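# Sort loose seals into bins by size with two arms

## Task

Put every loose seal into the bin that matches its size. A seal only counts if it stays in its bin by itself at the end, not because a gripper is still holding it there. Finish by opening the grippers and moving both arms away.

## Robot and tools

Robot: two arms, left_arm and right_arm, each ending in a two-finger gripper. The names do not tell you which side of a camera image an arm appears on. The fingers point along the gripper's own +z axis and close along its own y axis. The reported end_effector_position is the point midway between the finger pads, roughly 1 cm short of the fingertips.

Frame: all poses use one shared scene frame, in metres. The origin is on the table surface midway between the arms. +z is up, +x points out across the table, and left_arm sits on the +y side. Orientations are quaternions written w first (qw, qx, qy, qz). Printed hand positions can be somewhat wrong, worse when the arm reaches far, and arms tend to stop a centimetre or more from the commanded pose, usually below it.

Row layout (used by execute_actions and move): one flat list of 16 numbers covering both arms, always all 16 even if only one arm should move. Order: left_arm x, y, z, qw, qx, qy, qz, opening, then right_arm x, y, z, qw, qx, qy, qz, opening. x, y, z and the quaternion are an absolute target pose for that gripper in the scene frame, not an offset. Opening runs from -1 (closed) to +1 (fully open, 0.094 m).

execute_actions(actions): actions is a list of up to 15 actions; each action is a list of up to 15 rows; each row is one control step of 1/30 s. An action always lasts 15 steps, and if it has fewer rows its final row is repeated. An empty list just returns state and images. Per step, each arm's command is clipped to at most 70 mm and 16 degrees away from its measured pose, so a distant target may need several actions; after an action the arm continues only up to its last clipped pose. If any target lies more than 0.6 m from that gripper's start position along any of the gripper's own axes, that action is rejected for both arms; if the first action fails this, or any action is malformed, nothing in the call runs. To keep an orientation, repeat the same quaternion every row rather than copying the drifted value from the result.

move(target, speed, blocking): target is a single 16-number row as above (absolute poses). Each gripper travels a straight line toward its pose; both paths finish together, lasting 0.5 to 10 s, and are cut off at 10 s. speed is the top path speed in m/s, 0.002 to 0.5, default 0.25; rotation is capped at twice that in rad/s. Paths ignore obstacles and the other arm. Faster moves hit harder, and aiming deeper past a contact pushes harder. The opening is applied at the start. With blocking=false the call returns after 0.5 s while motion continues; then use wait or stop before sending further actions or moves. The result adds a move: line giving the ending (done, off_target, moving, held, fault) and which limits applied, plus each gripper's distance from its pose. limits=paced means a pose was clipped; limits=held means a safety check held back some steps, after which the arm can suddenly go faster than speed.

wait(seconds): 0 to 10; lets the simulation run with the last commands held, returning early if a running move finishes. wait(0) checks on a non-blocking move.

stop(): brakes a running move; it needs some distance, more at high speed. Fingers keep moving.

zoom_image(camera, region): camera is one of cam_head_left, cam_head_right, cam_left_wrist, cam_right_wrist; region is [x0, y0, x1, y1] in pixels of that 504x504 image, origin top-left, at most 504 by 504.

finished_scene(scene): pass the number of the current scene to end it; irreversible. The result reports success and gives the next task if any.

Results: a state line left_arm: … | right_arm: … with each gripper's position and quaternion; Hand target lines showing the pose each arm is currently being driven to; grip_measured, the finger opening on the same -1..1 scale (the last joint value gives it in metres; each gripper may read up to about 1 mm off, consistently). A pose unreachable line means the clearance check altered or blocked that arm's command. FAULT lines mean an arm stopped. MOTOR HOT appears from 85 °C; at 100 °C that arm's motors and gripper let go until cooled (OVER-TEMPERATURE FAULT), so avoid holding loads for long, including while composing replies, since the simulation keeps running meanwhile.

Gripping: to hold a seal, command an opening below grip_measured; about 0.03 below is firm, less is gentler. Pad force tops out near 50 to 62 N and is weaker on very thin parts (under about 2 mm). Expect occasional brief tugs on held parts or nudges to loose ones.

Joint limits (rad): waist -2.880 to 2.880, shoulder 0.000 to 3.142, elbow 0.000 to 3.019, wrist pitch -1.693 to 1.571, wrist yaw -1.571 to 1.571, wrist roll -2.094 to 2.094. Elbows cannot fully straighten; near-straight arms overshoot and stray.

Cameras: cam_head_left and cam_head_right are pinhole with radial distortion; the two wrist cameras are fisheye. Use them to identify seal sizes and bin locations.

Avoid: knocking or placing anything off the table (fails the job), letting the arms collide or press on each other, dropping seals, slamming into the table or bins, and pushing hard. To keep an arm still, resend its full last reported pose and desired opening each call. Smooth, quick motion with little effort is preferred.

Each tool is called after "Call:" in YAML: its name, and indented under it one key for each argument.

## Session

Call:
execute_actions:
  actions: []

Scene clock: 0.00 s.
left_arm: end_effector_position=(+0.1412, +0.0524, +0.2758) grip_measured=+1.000 end_effector_quat_wxyz=(+0.152, +0.962, +0.023, +0.227) | right_arm: end_effector_position=(+0.6285, -0.5281, +0.1449) grip_measured=+1.000 end_effector_quat_wxyz=(+0.239, +0.320, +0.705, +0.585)
Joint positions: left_arm=[-1.294  0.905  0.952 -1.154 -0.314  1.977  0.094] | right_arm=[-0.555  1.937  1.264  0.066 -1.212  1.033  0.094]
Joint velocities: left_arm=[-0.005  0.005 -0.002 -0.007 -0.037 -0.022  0.   ] | right_arm=[-0.024 -0.005 -0.002 -0.012  0.037 -0.022  0.   ]
Motor temperatures (°C, as the motors report them): left_arm=[26 27 27 24 23 23] | right_arm=[24 24 24 27 26 24]
Hand target (left_arm): +0.144, +0.046, +0.293; +0.169, +0.957, +0.026, +0.234
Hand target (right_arm): +0.635, -0.532, +0.155; +0.249, +0.312, +0.706, +0.584

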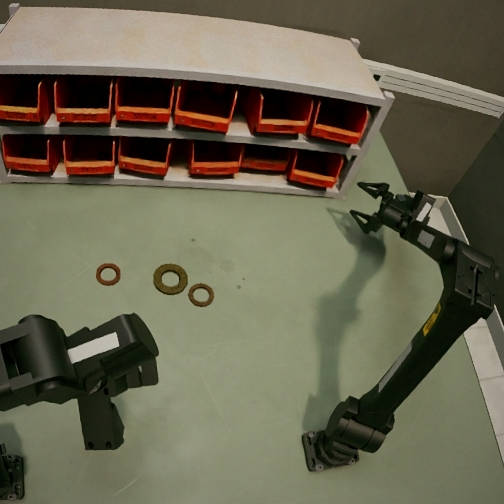

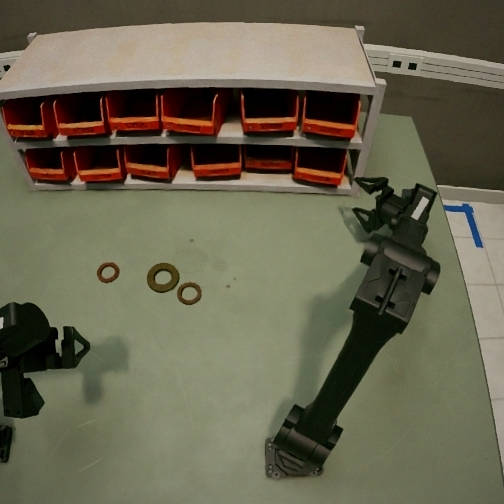

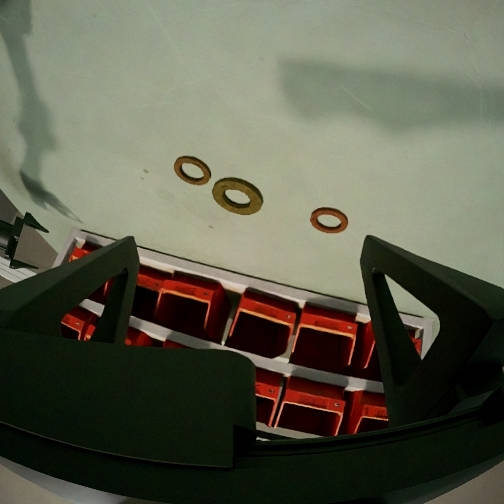

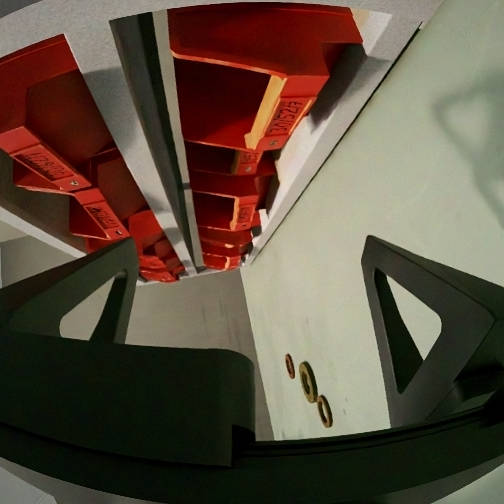

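Call:
move:
  target: [0.25,0.15,0.28,0.1,0.6,0.79,-0.05,1,0.5,-0.45,0.25,0.5,0.1,0.8,0.3,1]
  speed: 0.5

Call:
move:
  target: [0.45,0.2,0.28,0.68,0,0.73,0,1,0.45,-0.26,0.28,0.68,0,0.73,0,1]
  speed: 0.5

Call:
zoom_image:
  camera: "cam_left_wrist"
  region: [80, 0, 504, 300]

Call:
zoom_image:
  camera: "cam_right_wrist"
  region: [50, 0, 450, 300]

Call:
zoom_image:
  camera: "cam_head_left"
  region: [85, 245, 235, 320]

Scene clock: 4.60 s.
left_arm: end_effector_position=(+0.2392, +0.1580, +0.2530) grip_measured=+1.000 end_effector_quat_wxyz=(+0.079, +0.611, +0.786, -0.042) | right_arm: end_effector_position=(+0.5034, -0.4514, +0.2547) grip_measured=+1.000 end_effector_quat_wxyz=(+0.505, +0.104, +0.801, +0.303)
Joint positions: left_arm=[-0.638  1.087  1.081 -1.419  0.103  0.778  0.094] | right_arm=[-0.464  1.283  0.811  0.028 -0.784  0.346  0.094]
Joint velocities: left_arm=[-0.005 -0.015 -0.022 -0.012 -0.051 -0.051  0.   ] | right_arm=[ 0.005 -0.015 -0.007 -0.002  0.051 -0.037  0.   ]
Motor temperatures (°C, as the motors report them): left_arm=[26 27 28 24 23 23] | right_arm=[24 24 24 27 26 24]
Hand target (left_arm): +0.252, +0.151, +0.277; +0.100, +0.603, +0.790, -0.041
Hand target (right_arm): +0.502, -0.448, +0.254; +0.503, +0.101, +0.803, +0.302
Off the commanded pose (left_arm): 0.030 m, 3 deg.
Off the commanded pose (right_arm): 0.006 m, 1 deg.
move: off_target (left_arm)

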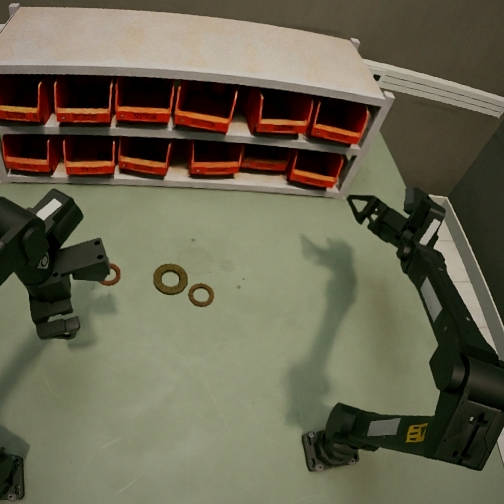

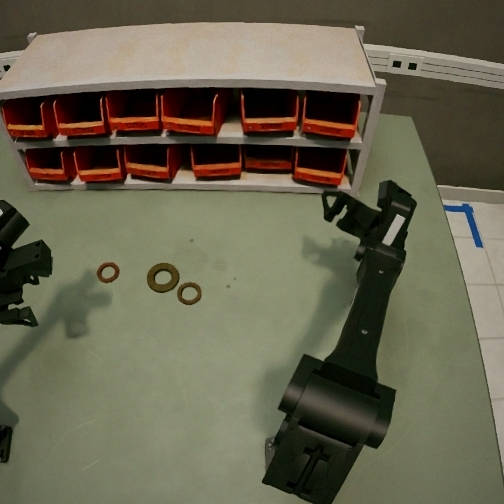

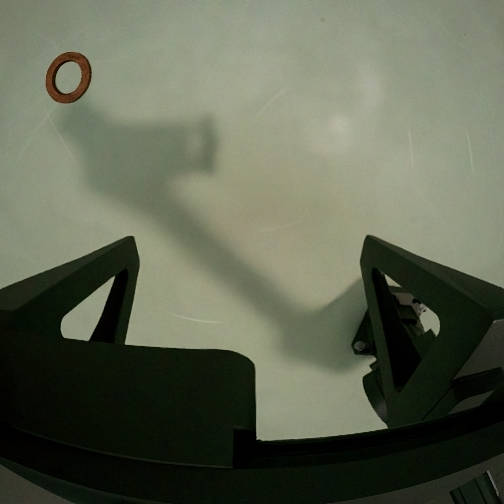

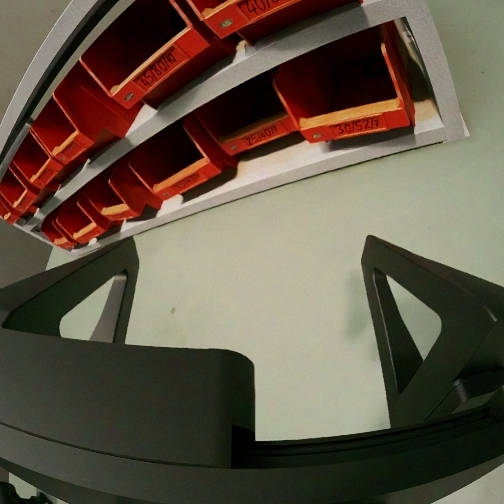

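Scene clock: 7.00 s.
left_arm: end_effector_position=(+0.4489, +0.2027, +0.2833) grip_measured=+1.000 end_effector_quat_wxyz=(+0.674, +0.000, +0.739, +0.014) | right_arm: end_effector_position=(+0.4509, -0.2550, +0.2843) grip_measured=+1.000 end_effector_quat_wxyz=(+0.681, +0.004, +0.732, +0.007)
Joint positions: left_arm=[-0.527  1.173  0.624  0.448 -0.443 -0.022  0.094] | right_arm=[0.311 1.046 0.526 0.443 0.345 0.041 0.094]
Joint velocities: left_arm=[ 0.005 -0.005 -0.007  0.002 -0.022 -0.037  0.   ] | right_arm=[ 0.005 -0.005  0.012 -0.002 -0.007 -0.037  0.   ]
Motor temperatures (°C, as the motors report them): left_arm=[26 27 28 24 23 23] | right_arm=[24 24 25 27 26 24]
Hand target (left_arm): +0.448, +0.198, +0.285; +0.680, -0.005, +0.733, +0.004
Hand target (right_arm): +0.452, -0.254, +0.281; +0.682, +0.001, +0.731, +0.004
Off the commanded pose (left_arm): 0.004 m, 2 deg.
Off the commanded pose (right_arm): 0.007 m, 1 deg.
move: done

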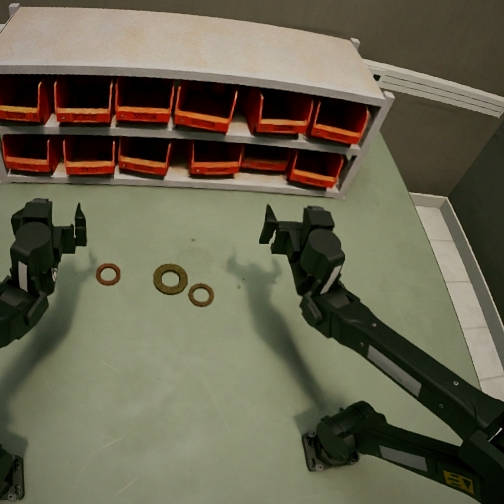

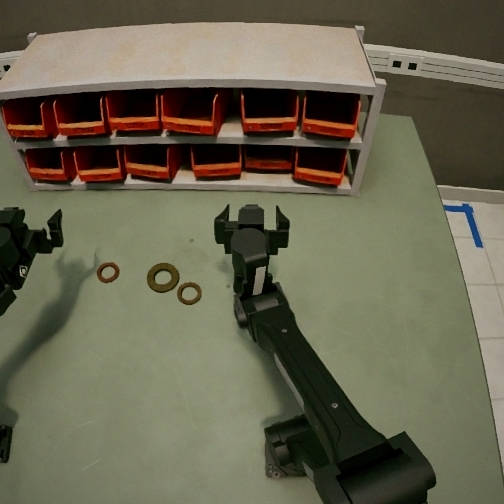

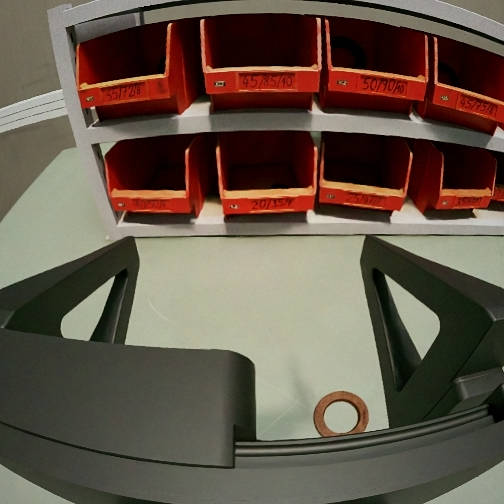

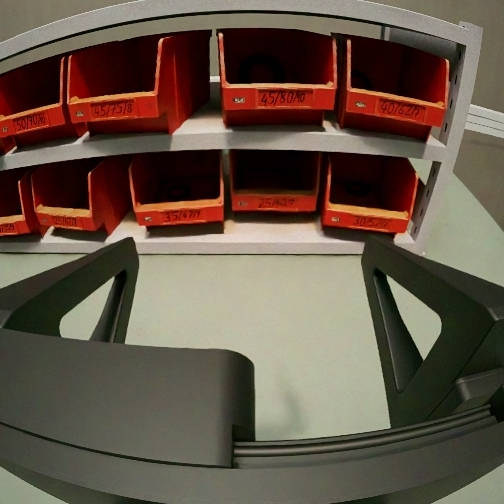

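Region (80, 0, 504, 300) of cam_left_wrist's 504x504 image, scaled by 1.189, with more detail than that image has; it fills the top 357 rows of this view, and the rest is white.

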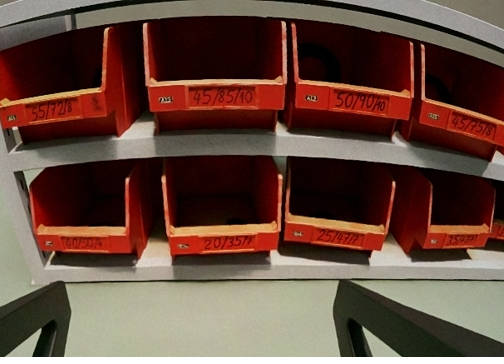

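Region (50, 0, 450, 300) of cam_right_wrist's 504x504 image, scaled by 1.260, with more detail than that image has; it fills the top 378 rows of this view, and the rest is white.

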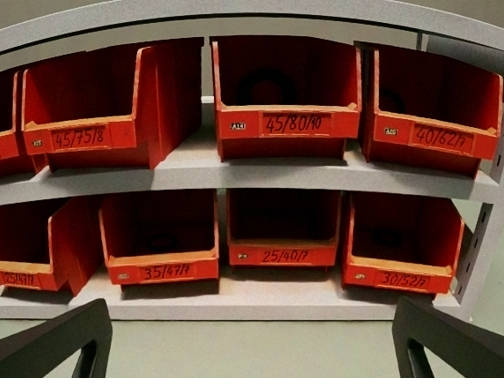

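Region (85, 245, 235, 320) of cam_head_left's 504x504 image, scaled by 3.360, with more detail than that image has.

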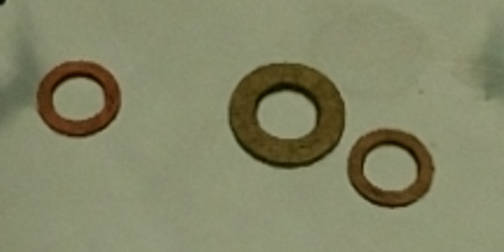

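Call:
move:
  target: [0.45,0.17,0.12,0.383,0,0.924,0,-0.1,0.415,-0.095,0.055,0.383,0,0.924,0,0.65]
  speed: 0.3

Scene clock: 10.17 s.
left_arm: end_effector_position=(+0.4335, +0.1800, +0.0965) grip_measured=-0.098 end_effector_quat_wxyz=(+0.367, +0.012, +0.930, +0.013) | right_arm: end_effector_position=(+0.4033, -0.1057, +0.0359) grip_measured=+0.651 end_effector_quat_wxyz=(+0.369, -0.001, +0.929, -0.012)
Joint positions: left_arm=[-0.538  1.424  0.757 -0.205 -0.307 -0.298  0.042] | right_arm=[ 0.693  1.568  0.718 -0.123  0.495  0.576  0.078]
Joint velocities: left_arm=[-0.005 -0.015 -0.017 -0.007 -0.007 -0.007 -0.001] | right_arm=[-0.005 -0.015  0.022 -0.012 -0.022  0.051  0.   ]
Motor temperatures (°C, as the motors report them): left_arm=[26 27 29 24 23 23] | right_arm=[24 24 25 27 26 24]
Hand target (left_arm): +0.453, +0.168, +0.119; +0.384, +0.004, +0.923, +0.001
Hand target (right_arm): +0.416, -0.092, +0.051; +0.379, +0.006, +0.925, +0.001
Off the commanded pose (left_arm): 0.030 m, 3 deg.
Off the commanded pose (right_arm): 0.025 m, 2 deg.
move: off_target (left_arm, right_arm)

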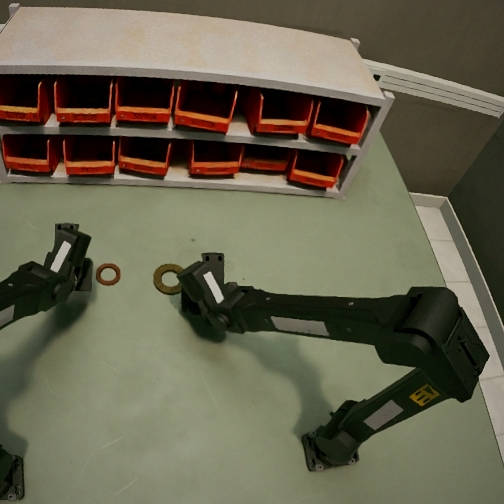

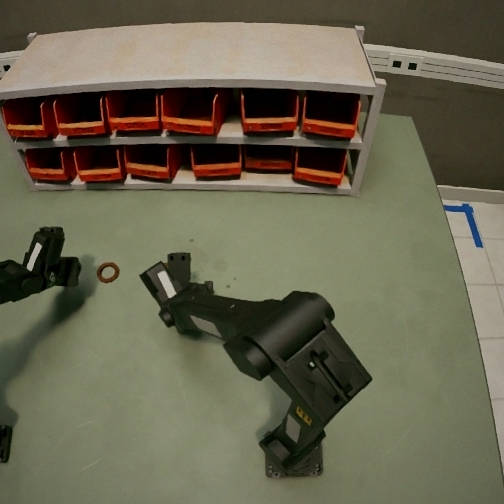

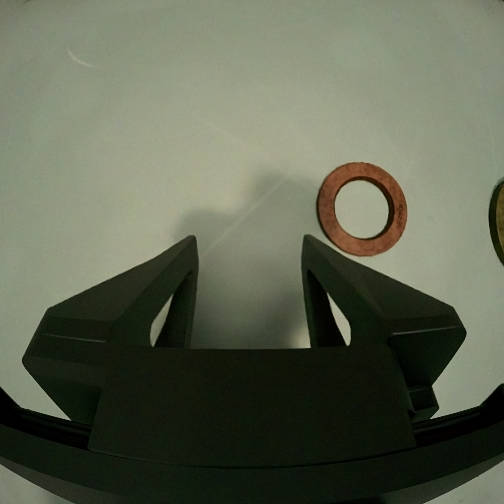

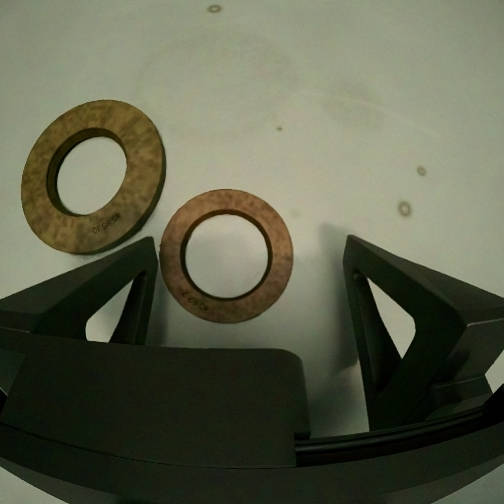

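Call:
execute_actions:
  actions:
    - [[0.45,0.17,0.12,0.383,0,0.924,0,-0.1,0.418,-0.087,0.04,0.383,0,0.924,0,0.65]]
    - [[0.45,0.17,0.12,0.383,0,0.924,0,-0.1,0.418,-0.087,0.032,0.383,0,0.924,0,0.65]]

Call:
zoom_image:
  camera: "cam_right_wrist"
  region: [20, 100, 220, 300]

Scene clock: 12.27 s.
left_arm: end_effector_position=(+0.4318, +0.1808, +0.0950) grip_measured=-0.098 end_effector_quat_wxyz=(+0.363, +0.008, +0.932, +0.013) | right_arm: end_effector_position=(+0.4060, -0.1027, +0.0237) grip_measured=+0.651 end_effector_quat_wxyz=(+0.370, +0.000, +0.929, -0.011)
Joint positions: left_arm=[-0.538  1.424  0.757 -0.216 -0.307 -0.309  0.042] | right_arm=[ 0.694  1.608  0.718 -0.082  0.495  0.579  0.078]
Joint velocities: left_arm=[-0.015 -0.005 -0.012  0.002 -0.037  0.037  0.001] | right_arm=[ 0.005 -0.005 -0.002 -0.012  0.037  0.037  0.   ]
Motor temperatures (°C, as the motors report them): left_arm=[26 27 29 24 23 23] | right_arm=[24 24 25 27 26 24]
Hand target (left_arm): +0.448, +0.170, +0.121; +0.383, -0.000, +0.924, -0.000
Hand target (right_arm): +0.417, -0.088, +0.033; +0.383, -0.000, +0.924, +0.000
Off the commanded pose (left_arm): 0.033 m, 3 deg.
Off the commanded pose (right_arm): 0.021 m, 2 deg.

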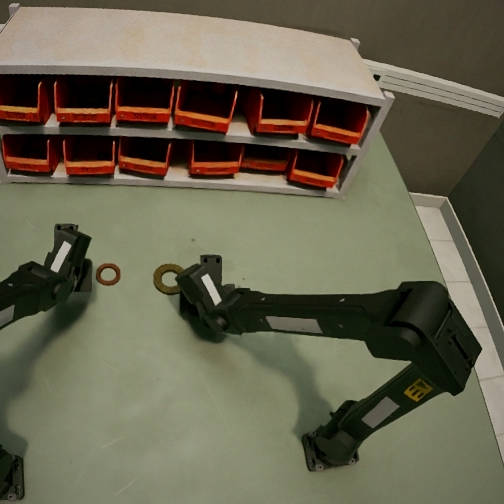

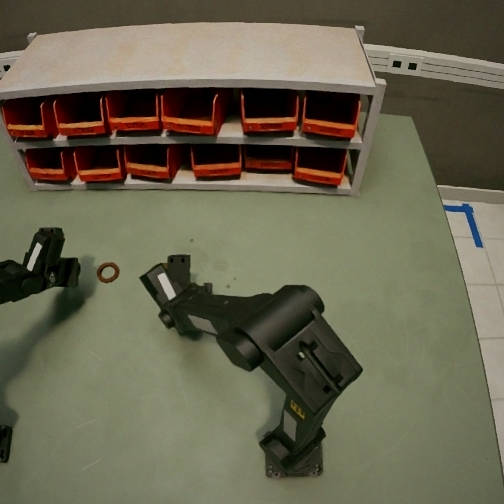

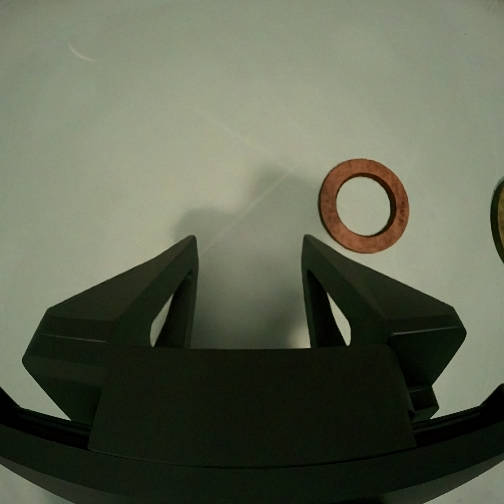

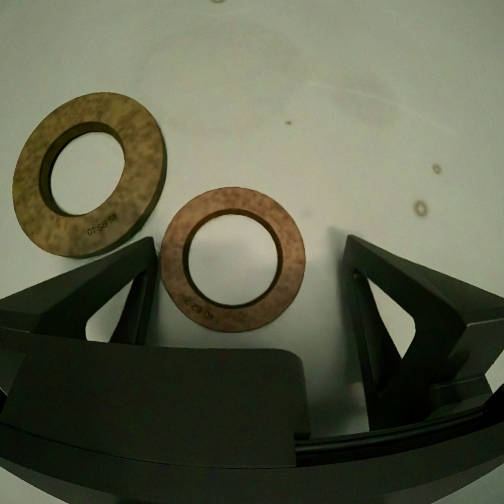

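Region (20, 100, 220, 300) of cam_right_wrist's 504x504 image, scaled by 2.520, with more detail than that image has.

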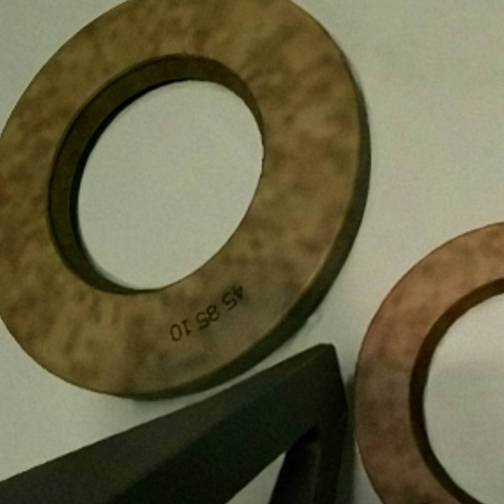

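Call:
execute_actions:
  actions:
    - [[0.45,0.17,0.12,0.383,0,0.924,0,-0.1,0.418,-0.087,0.032,0.383,0,0.924,0,0.75],[0.45,0.17,0.12,0.383,0,0.924,0,-0.1,0.418,-0.087,0.032,0.383,0,0.924,0,0.75],[0.45,0.17,0.12,0.383,0,0.924,0,-0.1,0.418,-0.087,0.028,0.383,0,0.924,0,0.75],[0.45,0.17,0.12,0.383,0,0.924,0,-0.1,0.418,-0.087,0.022,0.383,0,0.924,0,0.75]]
    - [[0.45,0.17,0.12,0.383,0,0.924,0,-0.1,0.416,-0.089,0.012,0.383,0,0.924,0,0.7]]
    - [[0.45,0.17,0.12,0.383,0,0.924,0,-0.1,0.416,-0.089,0.012,0.383,0,0.924,0,0.26]]

Scene clock: 15.53 s.
left_arm: end_effector_position=(+0.4318, +0.1808, +0.0950) grip_measured=-0.098 end_effector_quat_wxyz=(+0.363, +0.008, +0.932, +0.013) | right_arm: end_effector_position=(+0.4122, -0.0971, +0.0151) grip_measured=+0.278 end_effector_quat_wxyz=(+0.380, +0.004, +0.925, -0.002)
Joint positions: left_arm=[-0.538  1.424  0.757 -0.216 -0.307 -0.309  0.042] | right_arm=[ 0.694  1.647  0.718 -0.013  0.497  0.579  0.06 ]
Joint velocities: left_arm=[-0.005 -0.005  0.002 -0.012 -0.037  0.051  0.   ] | right_arm=[-0.015 -0.015 -0.002  0.007 -0.081 -0.022 -0.   ]
Motor temperatures (°C, as the motors report them): left_arm=[26 27 30 24 23 23] | right_arm=[24 25 25 27 26 24]
Hand target (left_arm): +0.448, +0.170, +0.121; +0.383, -0.000, +0.924, -0.000
Hand target (right_arm): +0.416, -0.089, +0.012; +0.383, -0.000, +0.924, +0.000
Off the commanded pose (left_arm): 0.033 m, 3 deg.
Off the commanded pose (right_arm): 0.009 m, 1 deg.

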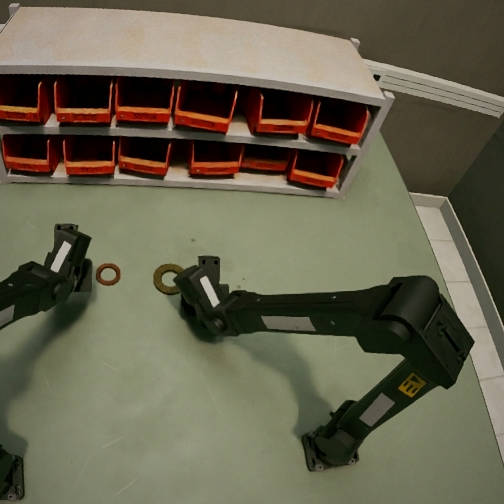

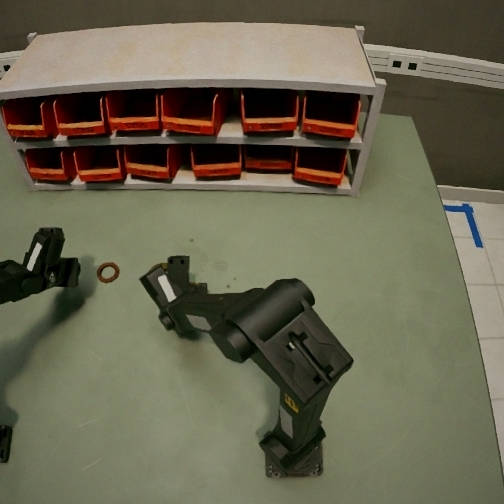

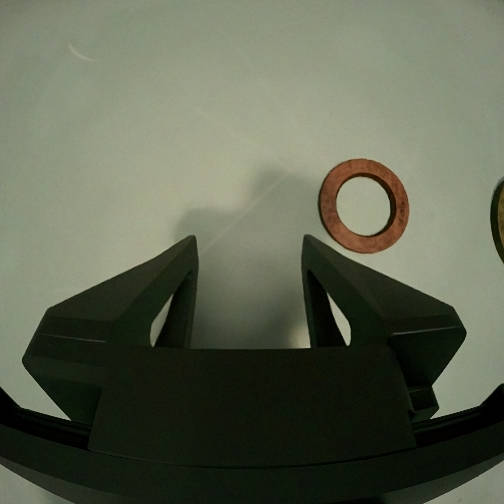

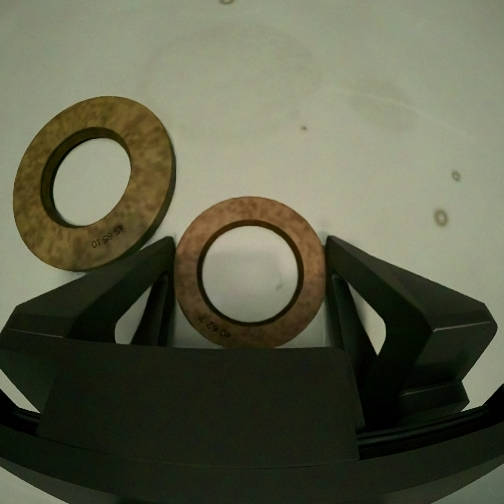

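Call:
move:
  target: [0.45,0.17,0.12,0.383,0,0.924,0,-0.1,0.42,-0.13,0.1,0.383,0,0.924,0,0.245]

Call:
move:
  target: [0.47,-0.1,0.08,0.383,0,0.924,0,-0.1,0.69,-0.43,0.375,0.61,0,0.79,0,0.245]
  speed: 0.3

Scene clock: 17.50 s.
left_arm: end_effector_position=(+0.4318, +0.1808, +0.0950) grip_measured=-0.098 end_effector_quat_wxyz=(+0.363, +0.008, +0.932, +0.013) | right_arm: end_effector_position=(+0.4118, -0.1366, +0.0954) grip_measured=+0.276 end_effector_quat_wxyz=(+0.381, +0.003, +0.924, -0.002)
Joint positions: left_arm=[-0.538  1.424  0.757 -0.216 -0.307 -0.309  0.042] | right_arm=[ 0.615  1.393  0.715 -0.228  0.449  0.504  0.06 ]
Joint velocities: left_arm=[-0.005 -0.005 -0.007  0.012  0.022  0.022 -0.   ] | right_arm=[ 0.005 -0.015 -0.007  0.007 -0.037 -0.037 -0.   ]
Motor temperatures (°C, as the motors report them): left_arm=[26 27 30 24 23 23] | right_arm=[24 25 26 27 26 24]
Hand target (left_arm): +0.448, +0.170, +0.121; +0.383, -0.000, +0.924, -0.000
Hand target (right_arm): +0.420, -0.131, +0.102; +0.384, -0.000, +0.923, -0.000
Off the commanded pose (left_arm): 0.033 m, 3 deg.
Off the commanded pose (right_arm): 0.011 m, 0 deg.
move: off_target (left_arm, right_arm)

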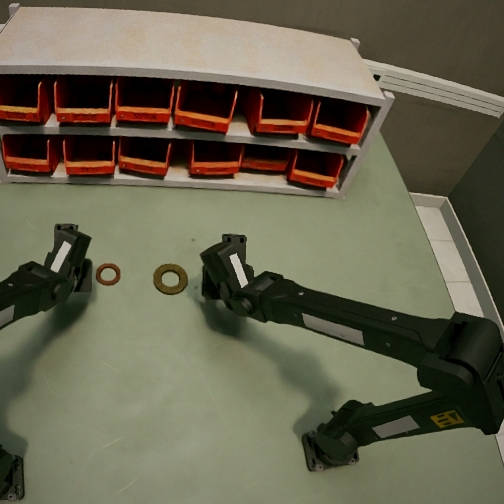

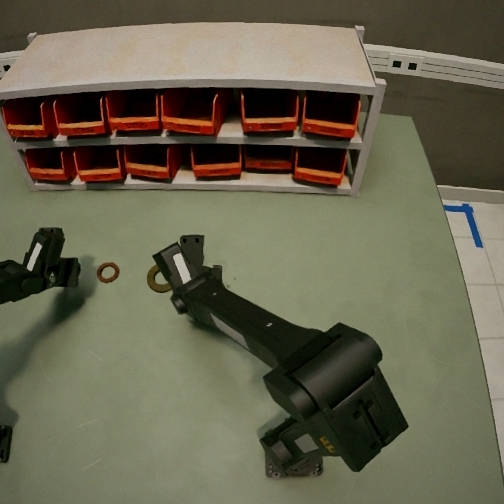

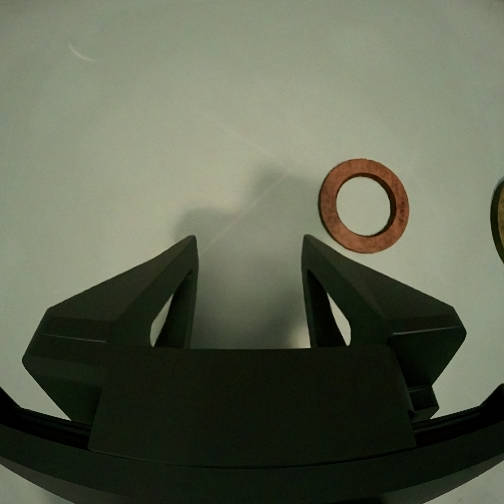

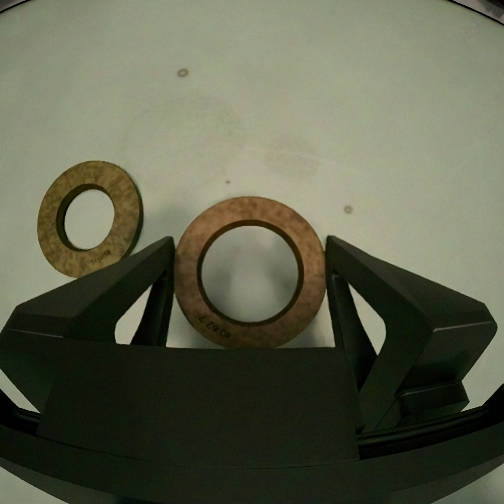

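Scene clock: 19.60 s.
left_arm: end_effector_position=(+0.4503, -0.0878, +0.0668) grip_measured=-0.098 end_effector_quat_wxyz=(+0.371, +0.010, +0.928, +0.007) | right_arm: end_effector_position=(+0.6709, -0.4403, +0.3505) grip_measured=+0.276 end_effector_quat_wxyz=(+0.594, +0.002, +0.805, +0.002)
Joint positions: left_arm=[-0.97   1.889  1.293 -0.427 -0.558 -0.686  0.042] | right_arm=[-0.202  1.519  1.284 -0.069 -0.155 -0.043  0.06 ]
Joint velocities: left_arm=[-0.005 -0.005 -0.012 -0.017 -0.007  0.022  0.   ] | right_arm=[-0.005  0.005  0.002 -0.002 -0.066  0.022 -0.   ]
Motor temperatures (°C, as the motors report them): left_arm=[26 27 30 24 23 23] | right_arm=[24 25 26 27 26 24]
Hand target (left_arm): +0.463, -0.102, +0.081; +0.381, -0.002, +0.924, -0.006
Hand target (right_arm): +0.685, -0.439, +0.376; +0.614, -0.007, +0.789, -0.001
Off the commanded pose (left_arm): 0.027 m, 2 deg.
Off the commanded pose (right_arm): 0.033 m, 3 deg.
move: off_target (left_arm, right_arm)

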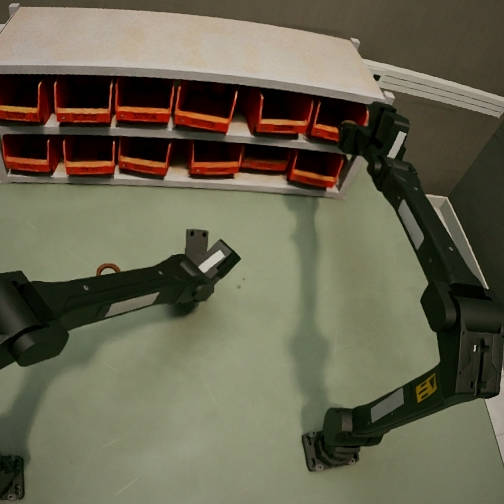

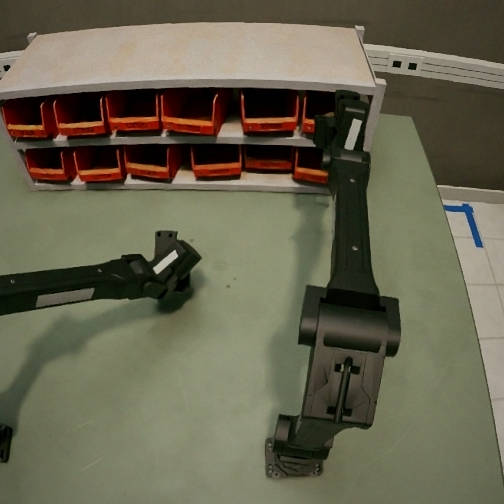

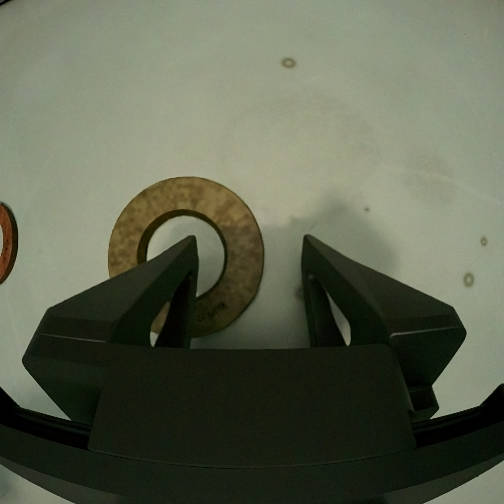

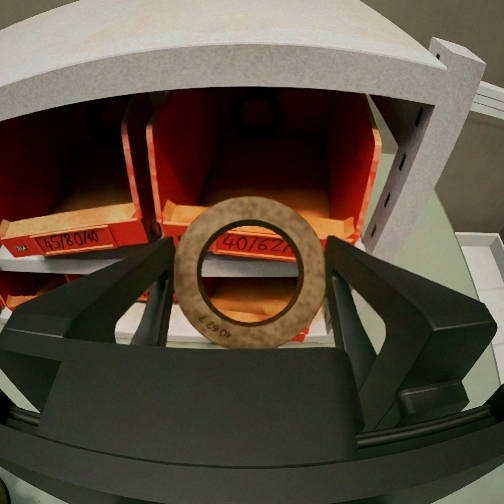

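Call:
move:
  target: [0.468,-0.095,0.045,0.383,0,0.924,0,-0.1,0.805,-0.445,0.368,0.63,0,0.777,0,0.245]
  speed: 0.1

Scene clock: 21.90 s.
left_arm: end_effector_position=(+0.4556, -0.0911, +0.0441) grip_measured=-0.098 end_effector_quat_wxyz=(+0.374, +0.007, +0.927, +0.006) | right_arm: end_effector_position=(+0.7878, -0.4501, +0.3355) grip_measured=+0.276 end_effector_quat_wxyz=(+0.607, +0.001, +0.795, +0.000)
Joint positions: left_arm=[-0.968  1.936  1.293 -0.374 -0.561 -0.688  0.042] | right_arm=[-0.188  1.825  1.616 -0.061 -0.141 -0.037  0.06 ]
Joint velocities: left_arm=[-0.015 -0.005 -0.012 -0.002 -0.037 -0.081 -0.   ] | right_arm=[-0.015 -0.015  0.027 -0.002 -0.007  0.037 -0.   ]
Motor temperatures (°C, as the motors report them): left_arm=[26 28 30 24 23 23] | right_arm=[24 25 27 27 26 24]
Hand target (left_arm): +0.468, -0.095, +0.045; +0.383, -0.000, +0.924, +0.000
Hand target (right_arm): +0.801, -0.446, +0.366; +0.630, -0.000, +0.777, +0.000
Off the commanded pose (left_arm): 0.013 m, 1 deg.
Off the commanded pose (right_arm): 0.037 m, 3 deg.
move: off_target (left_arm, right_arm)

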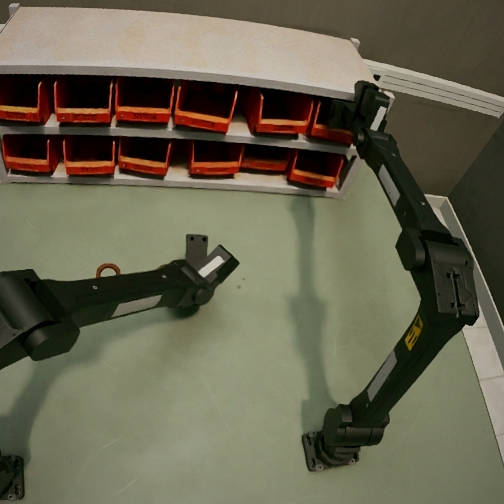

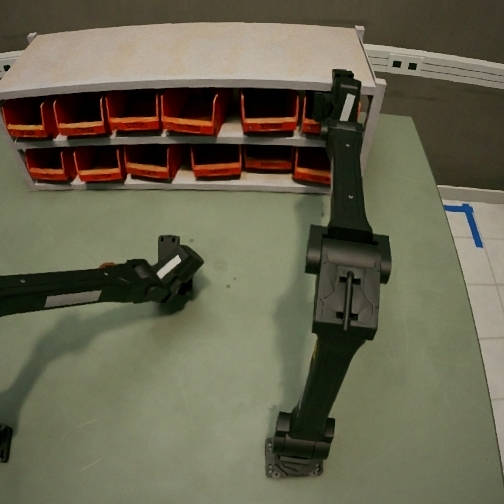

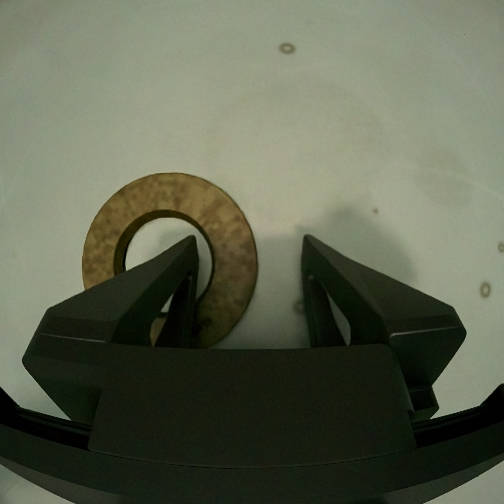

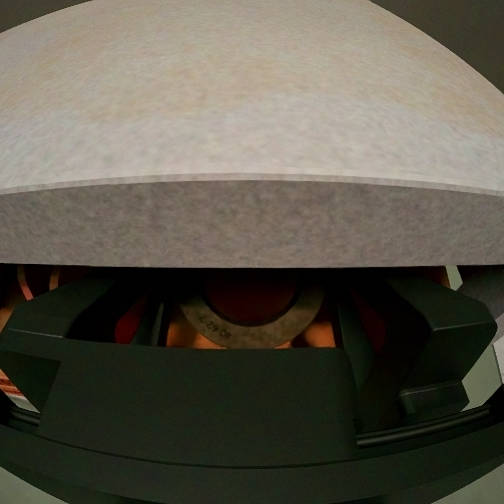

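Call:
execute_actions:
  actions:
    - [[0.46,-0.08,0.04,0.383,0,0.924,0,0.05,0.805,-0.445,0.368,0.63,0,0.777,0,0.4]]

Call:
move:
  target: [0.458,-0.08,0.015,0.383,0,0.924,0,0.05,0.64,-0.44,0.37,0.62,0,0.785,0,0.4]
  speed: 0.2

Scene clock: 23.63 s.
left_arm: end_effector_position=(+0.4543, -0.0803, +0.0333) grip_measured=+0.048 end_effector_quat_wxyz=(+0.375, +0.002, +0.927, +0.007) | right_arm: end_effector_position=(+0.7893, -0.4490, +0.3409) grip_measured=+0.399 end_effector_quat_wxyz=(+0.610, +0.002, +0.792, -0.000)
Joint positions: left_arm=[-0.958  1.936  1.257 -0.336 -0.561 -0.688  0.049] | right_arm=[-0.185  1.825  1.624 -0.061 -0.138 -0.035  0.066]
Joint velocities: left_arm=[ 0.005 -0.015 -0.002  0.012  0.022 -0.066  0.   ] | right_arm=[-0.005 -0.005  0.012 -0.002 -0.037  0.007  0.001]
Motor temperatures (°C, as the motors report them): left_arm=[26 28 30 24 23 23] | right_arm=[24 25 27 27 26 24]
Hand target (left_arm): +0.460, -0.080, +0.040; +0.383, -0.000, +0.924, +0.000
Hand target (right_arm): +0.802, -0.445, +0.368; +0.630, -0.000, +0.777, +0.000
Off the commanded pose (left_arm): 0.009 m, 1 deg.
Off the commanded pose (right_arm): 0.032 m, 3 deg.

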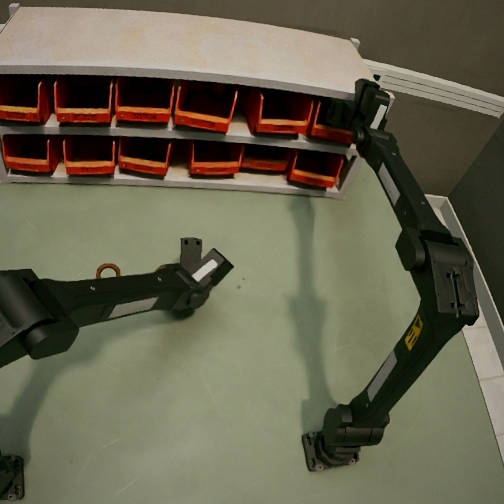

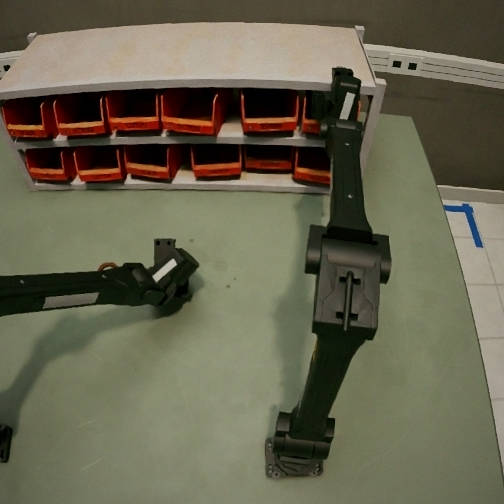

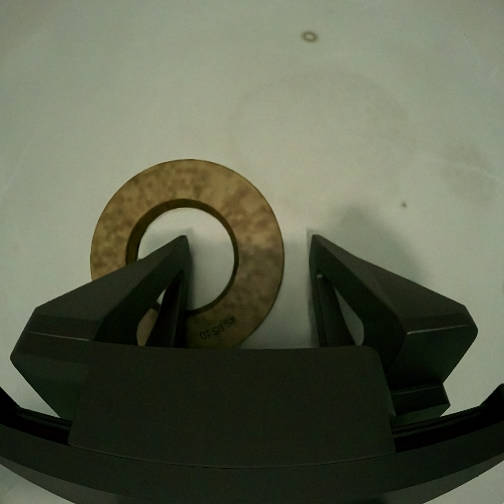

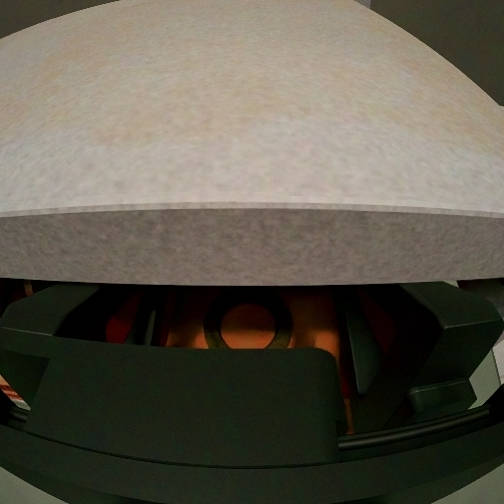

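Scene clock: 24.93 s.
left_arm: end_effector_position=(+0.4569, -0.0831, +0.0288) grip_measured=+0.048 end_effector_quat_wxyz=(+0.385, -0.003, +0.923, -0.005) | right_arm: end_effector_position=(+0.6396, -0.4343, +0.3706) grip_measured=+0.399 end_effector_quat_wxyz=(+0.615, +0.001, +0.788, +0.003)
Joint positions: left_arm=[-0.958  1.946  1.243 -0.278 -0.562 -0.688  0.049] | right_arm=[-0.202  1.424  1.202 -0.027 -0.16  -0.035  0.066]
Joint velocities: left_arm=[-0.005  0.005  0.012 -0.002  0.007  0.007 -0.   ] | right_arm=[-0.005 -0.005 -0.017 -0.002  0.066  0.022  0.   ]
Motor temperatures (°C, as the motors report them): left_arm=[26 28 30 24 23 23] | right_arm=[24 25 27 27 26 24]
Hand target (left_arm): +0.458, -0.080, +0.015; +0.383, -0.000, +0.924, +0.000
Hand target (right_arm): +0.640, -0.438, +0.372; +0.620, -0.000, +0.785, -0.000
Off the commanded pose (left_arm): 0.014 m, 1 deg.
Off the commanded pose (right_arm): 0.006 m, 1 deg.
move: off_target (left_arm)

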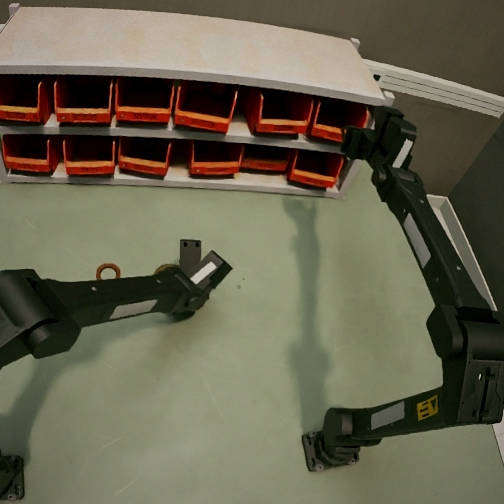

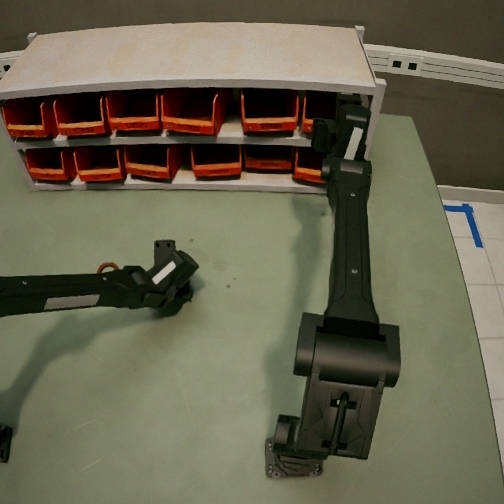

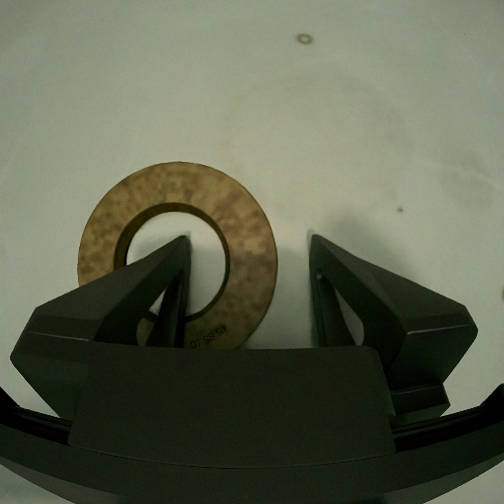

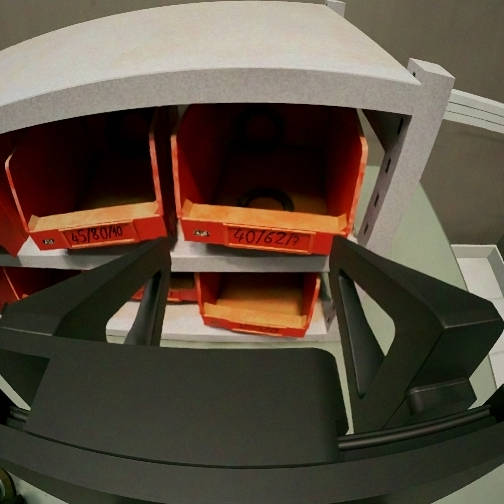

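Call:
execute_actions:
  actions:
    - [[0.461,-0.08,0.013,0.383,0,0.924,0,-0.4,0.61,-0.43,0.35,0.6,0,0.8,0,0.8]]
    - [[0.461,-0.08,0.013,0.383,0,0.924,0,-0.635,0.57,-0.42,0.32,0.57,0,0.82,0,0.8]]
    - [[0.461,-0.08,0.07,0.383,0,0.924,0,-0.635,0.53,-0.41,0.29,0.54,0,0.84,0,0.8]]

Scene clock: 27.43 s.
left_arm: end_effector_position=(+0.4489, -0.0716, +0.0346) grip_measured=-0.586 end_effector_quat_wxyz=(+0.366, +0.006, +0.931, +0.018) | right_arm: end_effector_position=(+0.5292, -0.4121, +0.2808) grip_measured=+0.799 end_effector_quat_wxyz=(+0.535, +0.006, +0.845, +0.003)
Joint positions: left_arm=[-0.956  1.92   1.245 -0.369 -0.561 -0.685  0.019] | right_arm=[-0.184  1.199  0.874 -0.12  -0.128 -0.048  0.085]
Joint velocities: left_arm=[-0.015 -0.005 -0.007 -0.007  0.007  0.007 -0.   ] | right_arm=[-0.015  0.015  0.017 -0.002 -0.081 -0.007 -0.001]
Motor temperatures (°C, as the motors report them): left_arm=[26 28 30 24 23 23] | right_arm=[24 25 27 27 26 24]
Hand target (left_arm): +0.460, -0.079, +0.070; +0.383, +0.000, +0.924, +0.000
Hand target (right_arm): +0.530, -0.409, +0.290; +0.541, +0.000, +0.841, +0.000
Off the commanded pose (left_arm): 0.038 m, 3 deg.
Off the commanded pose (right_arm): 0.009 m, 1 deg.

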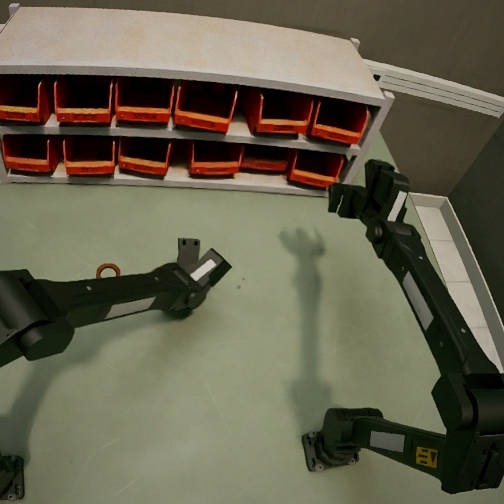

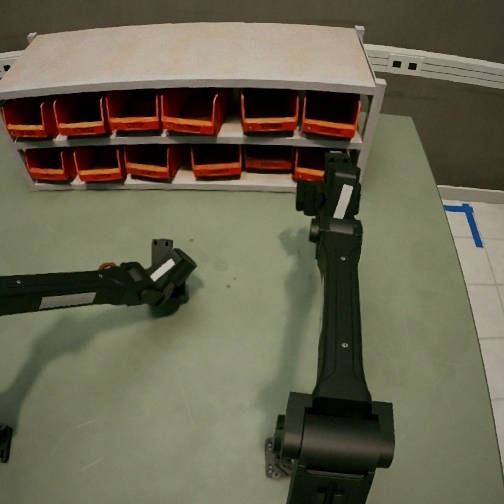

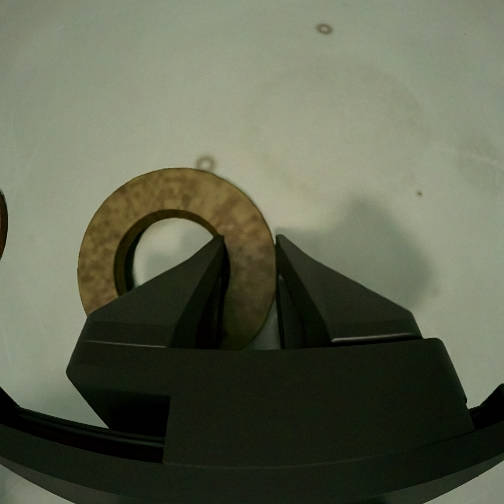

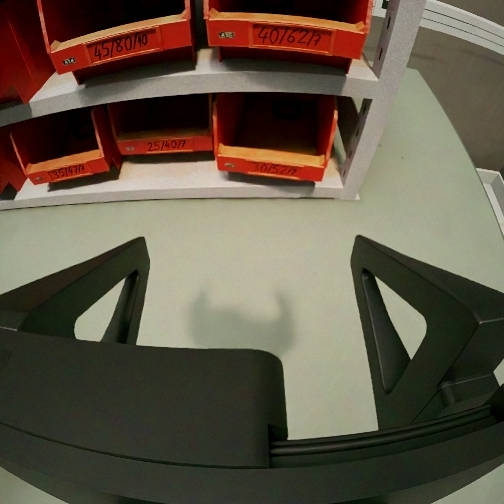

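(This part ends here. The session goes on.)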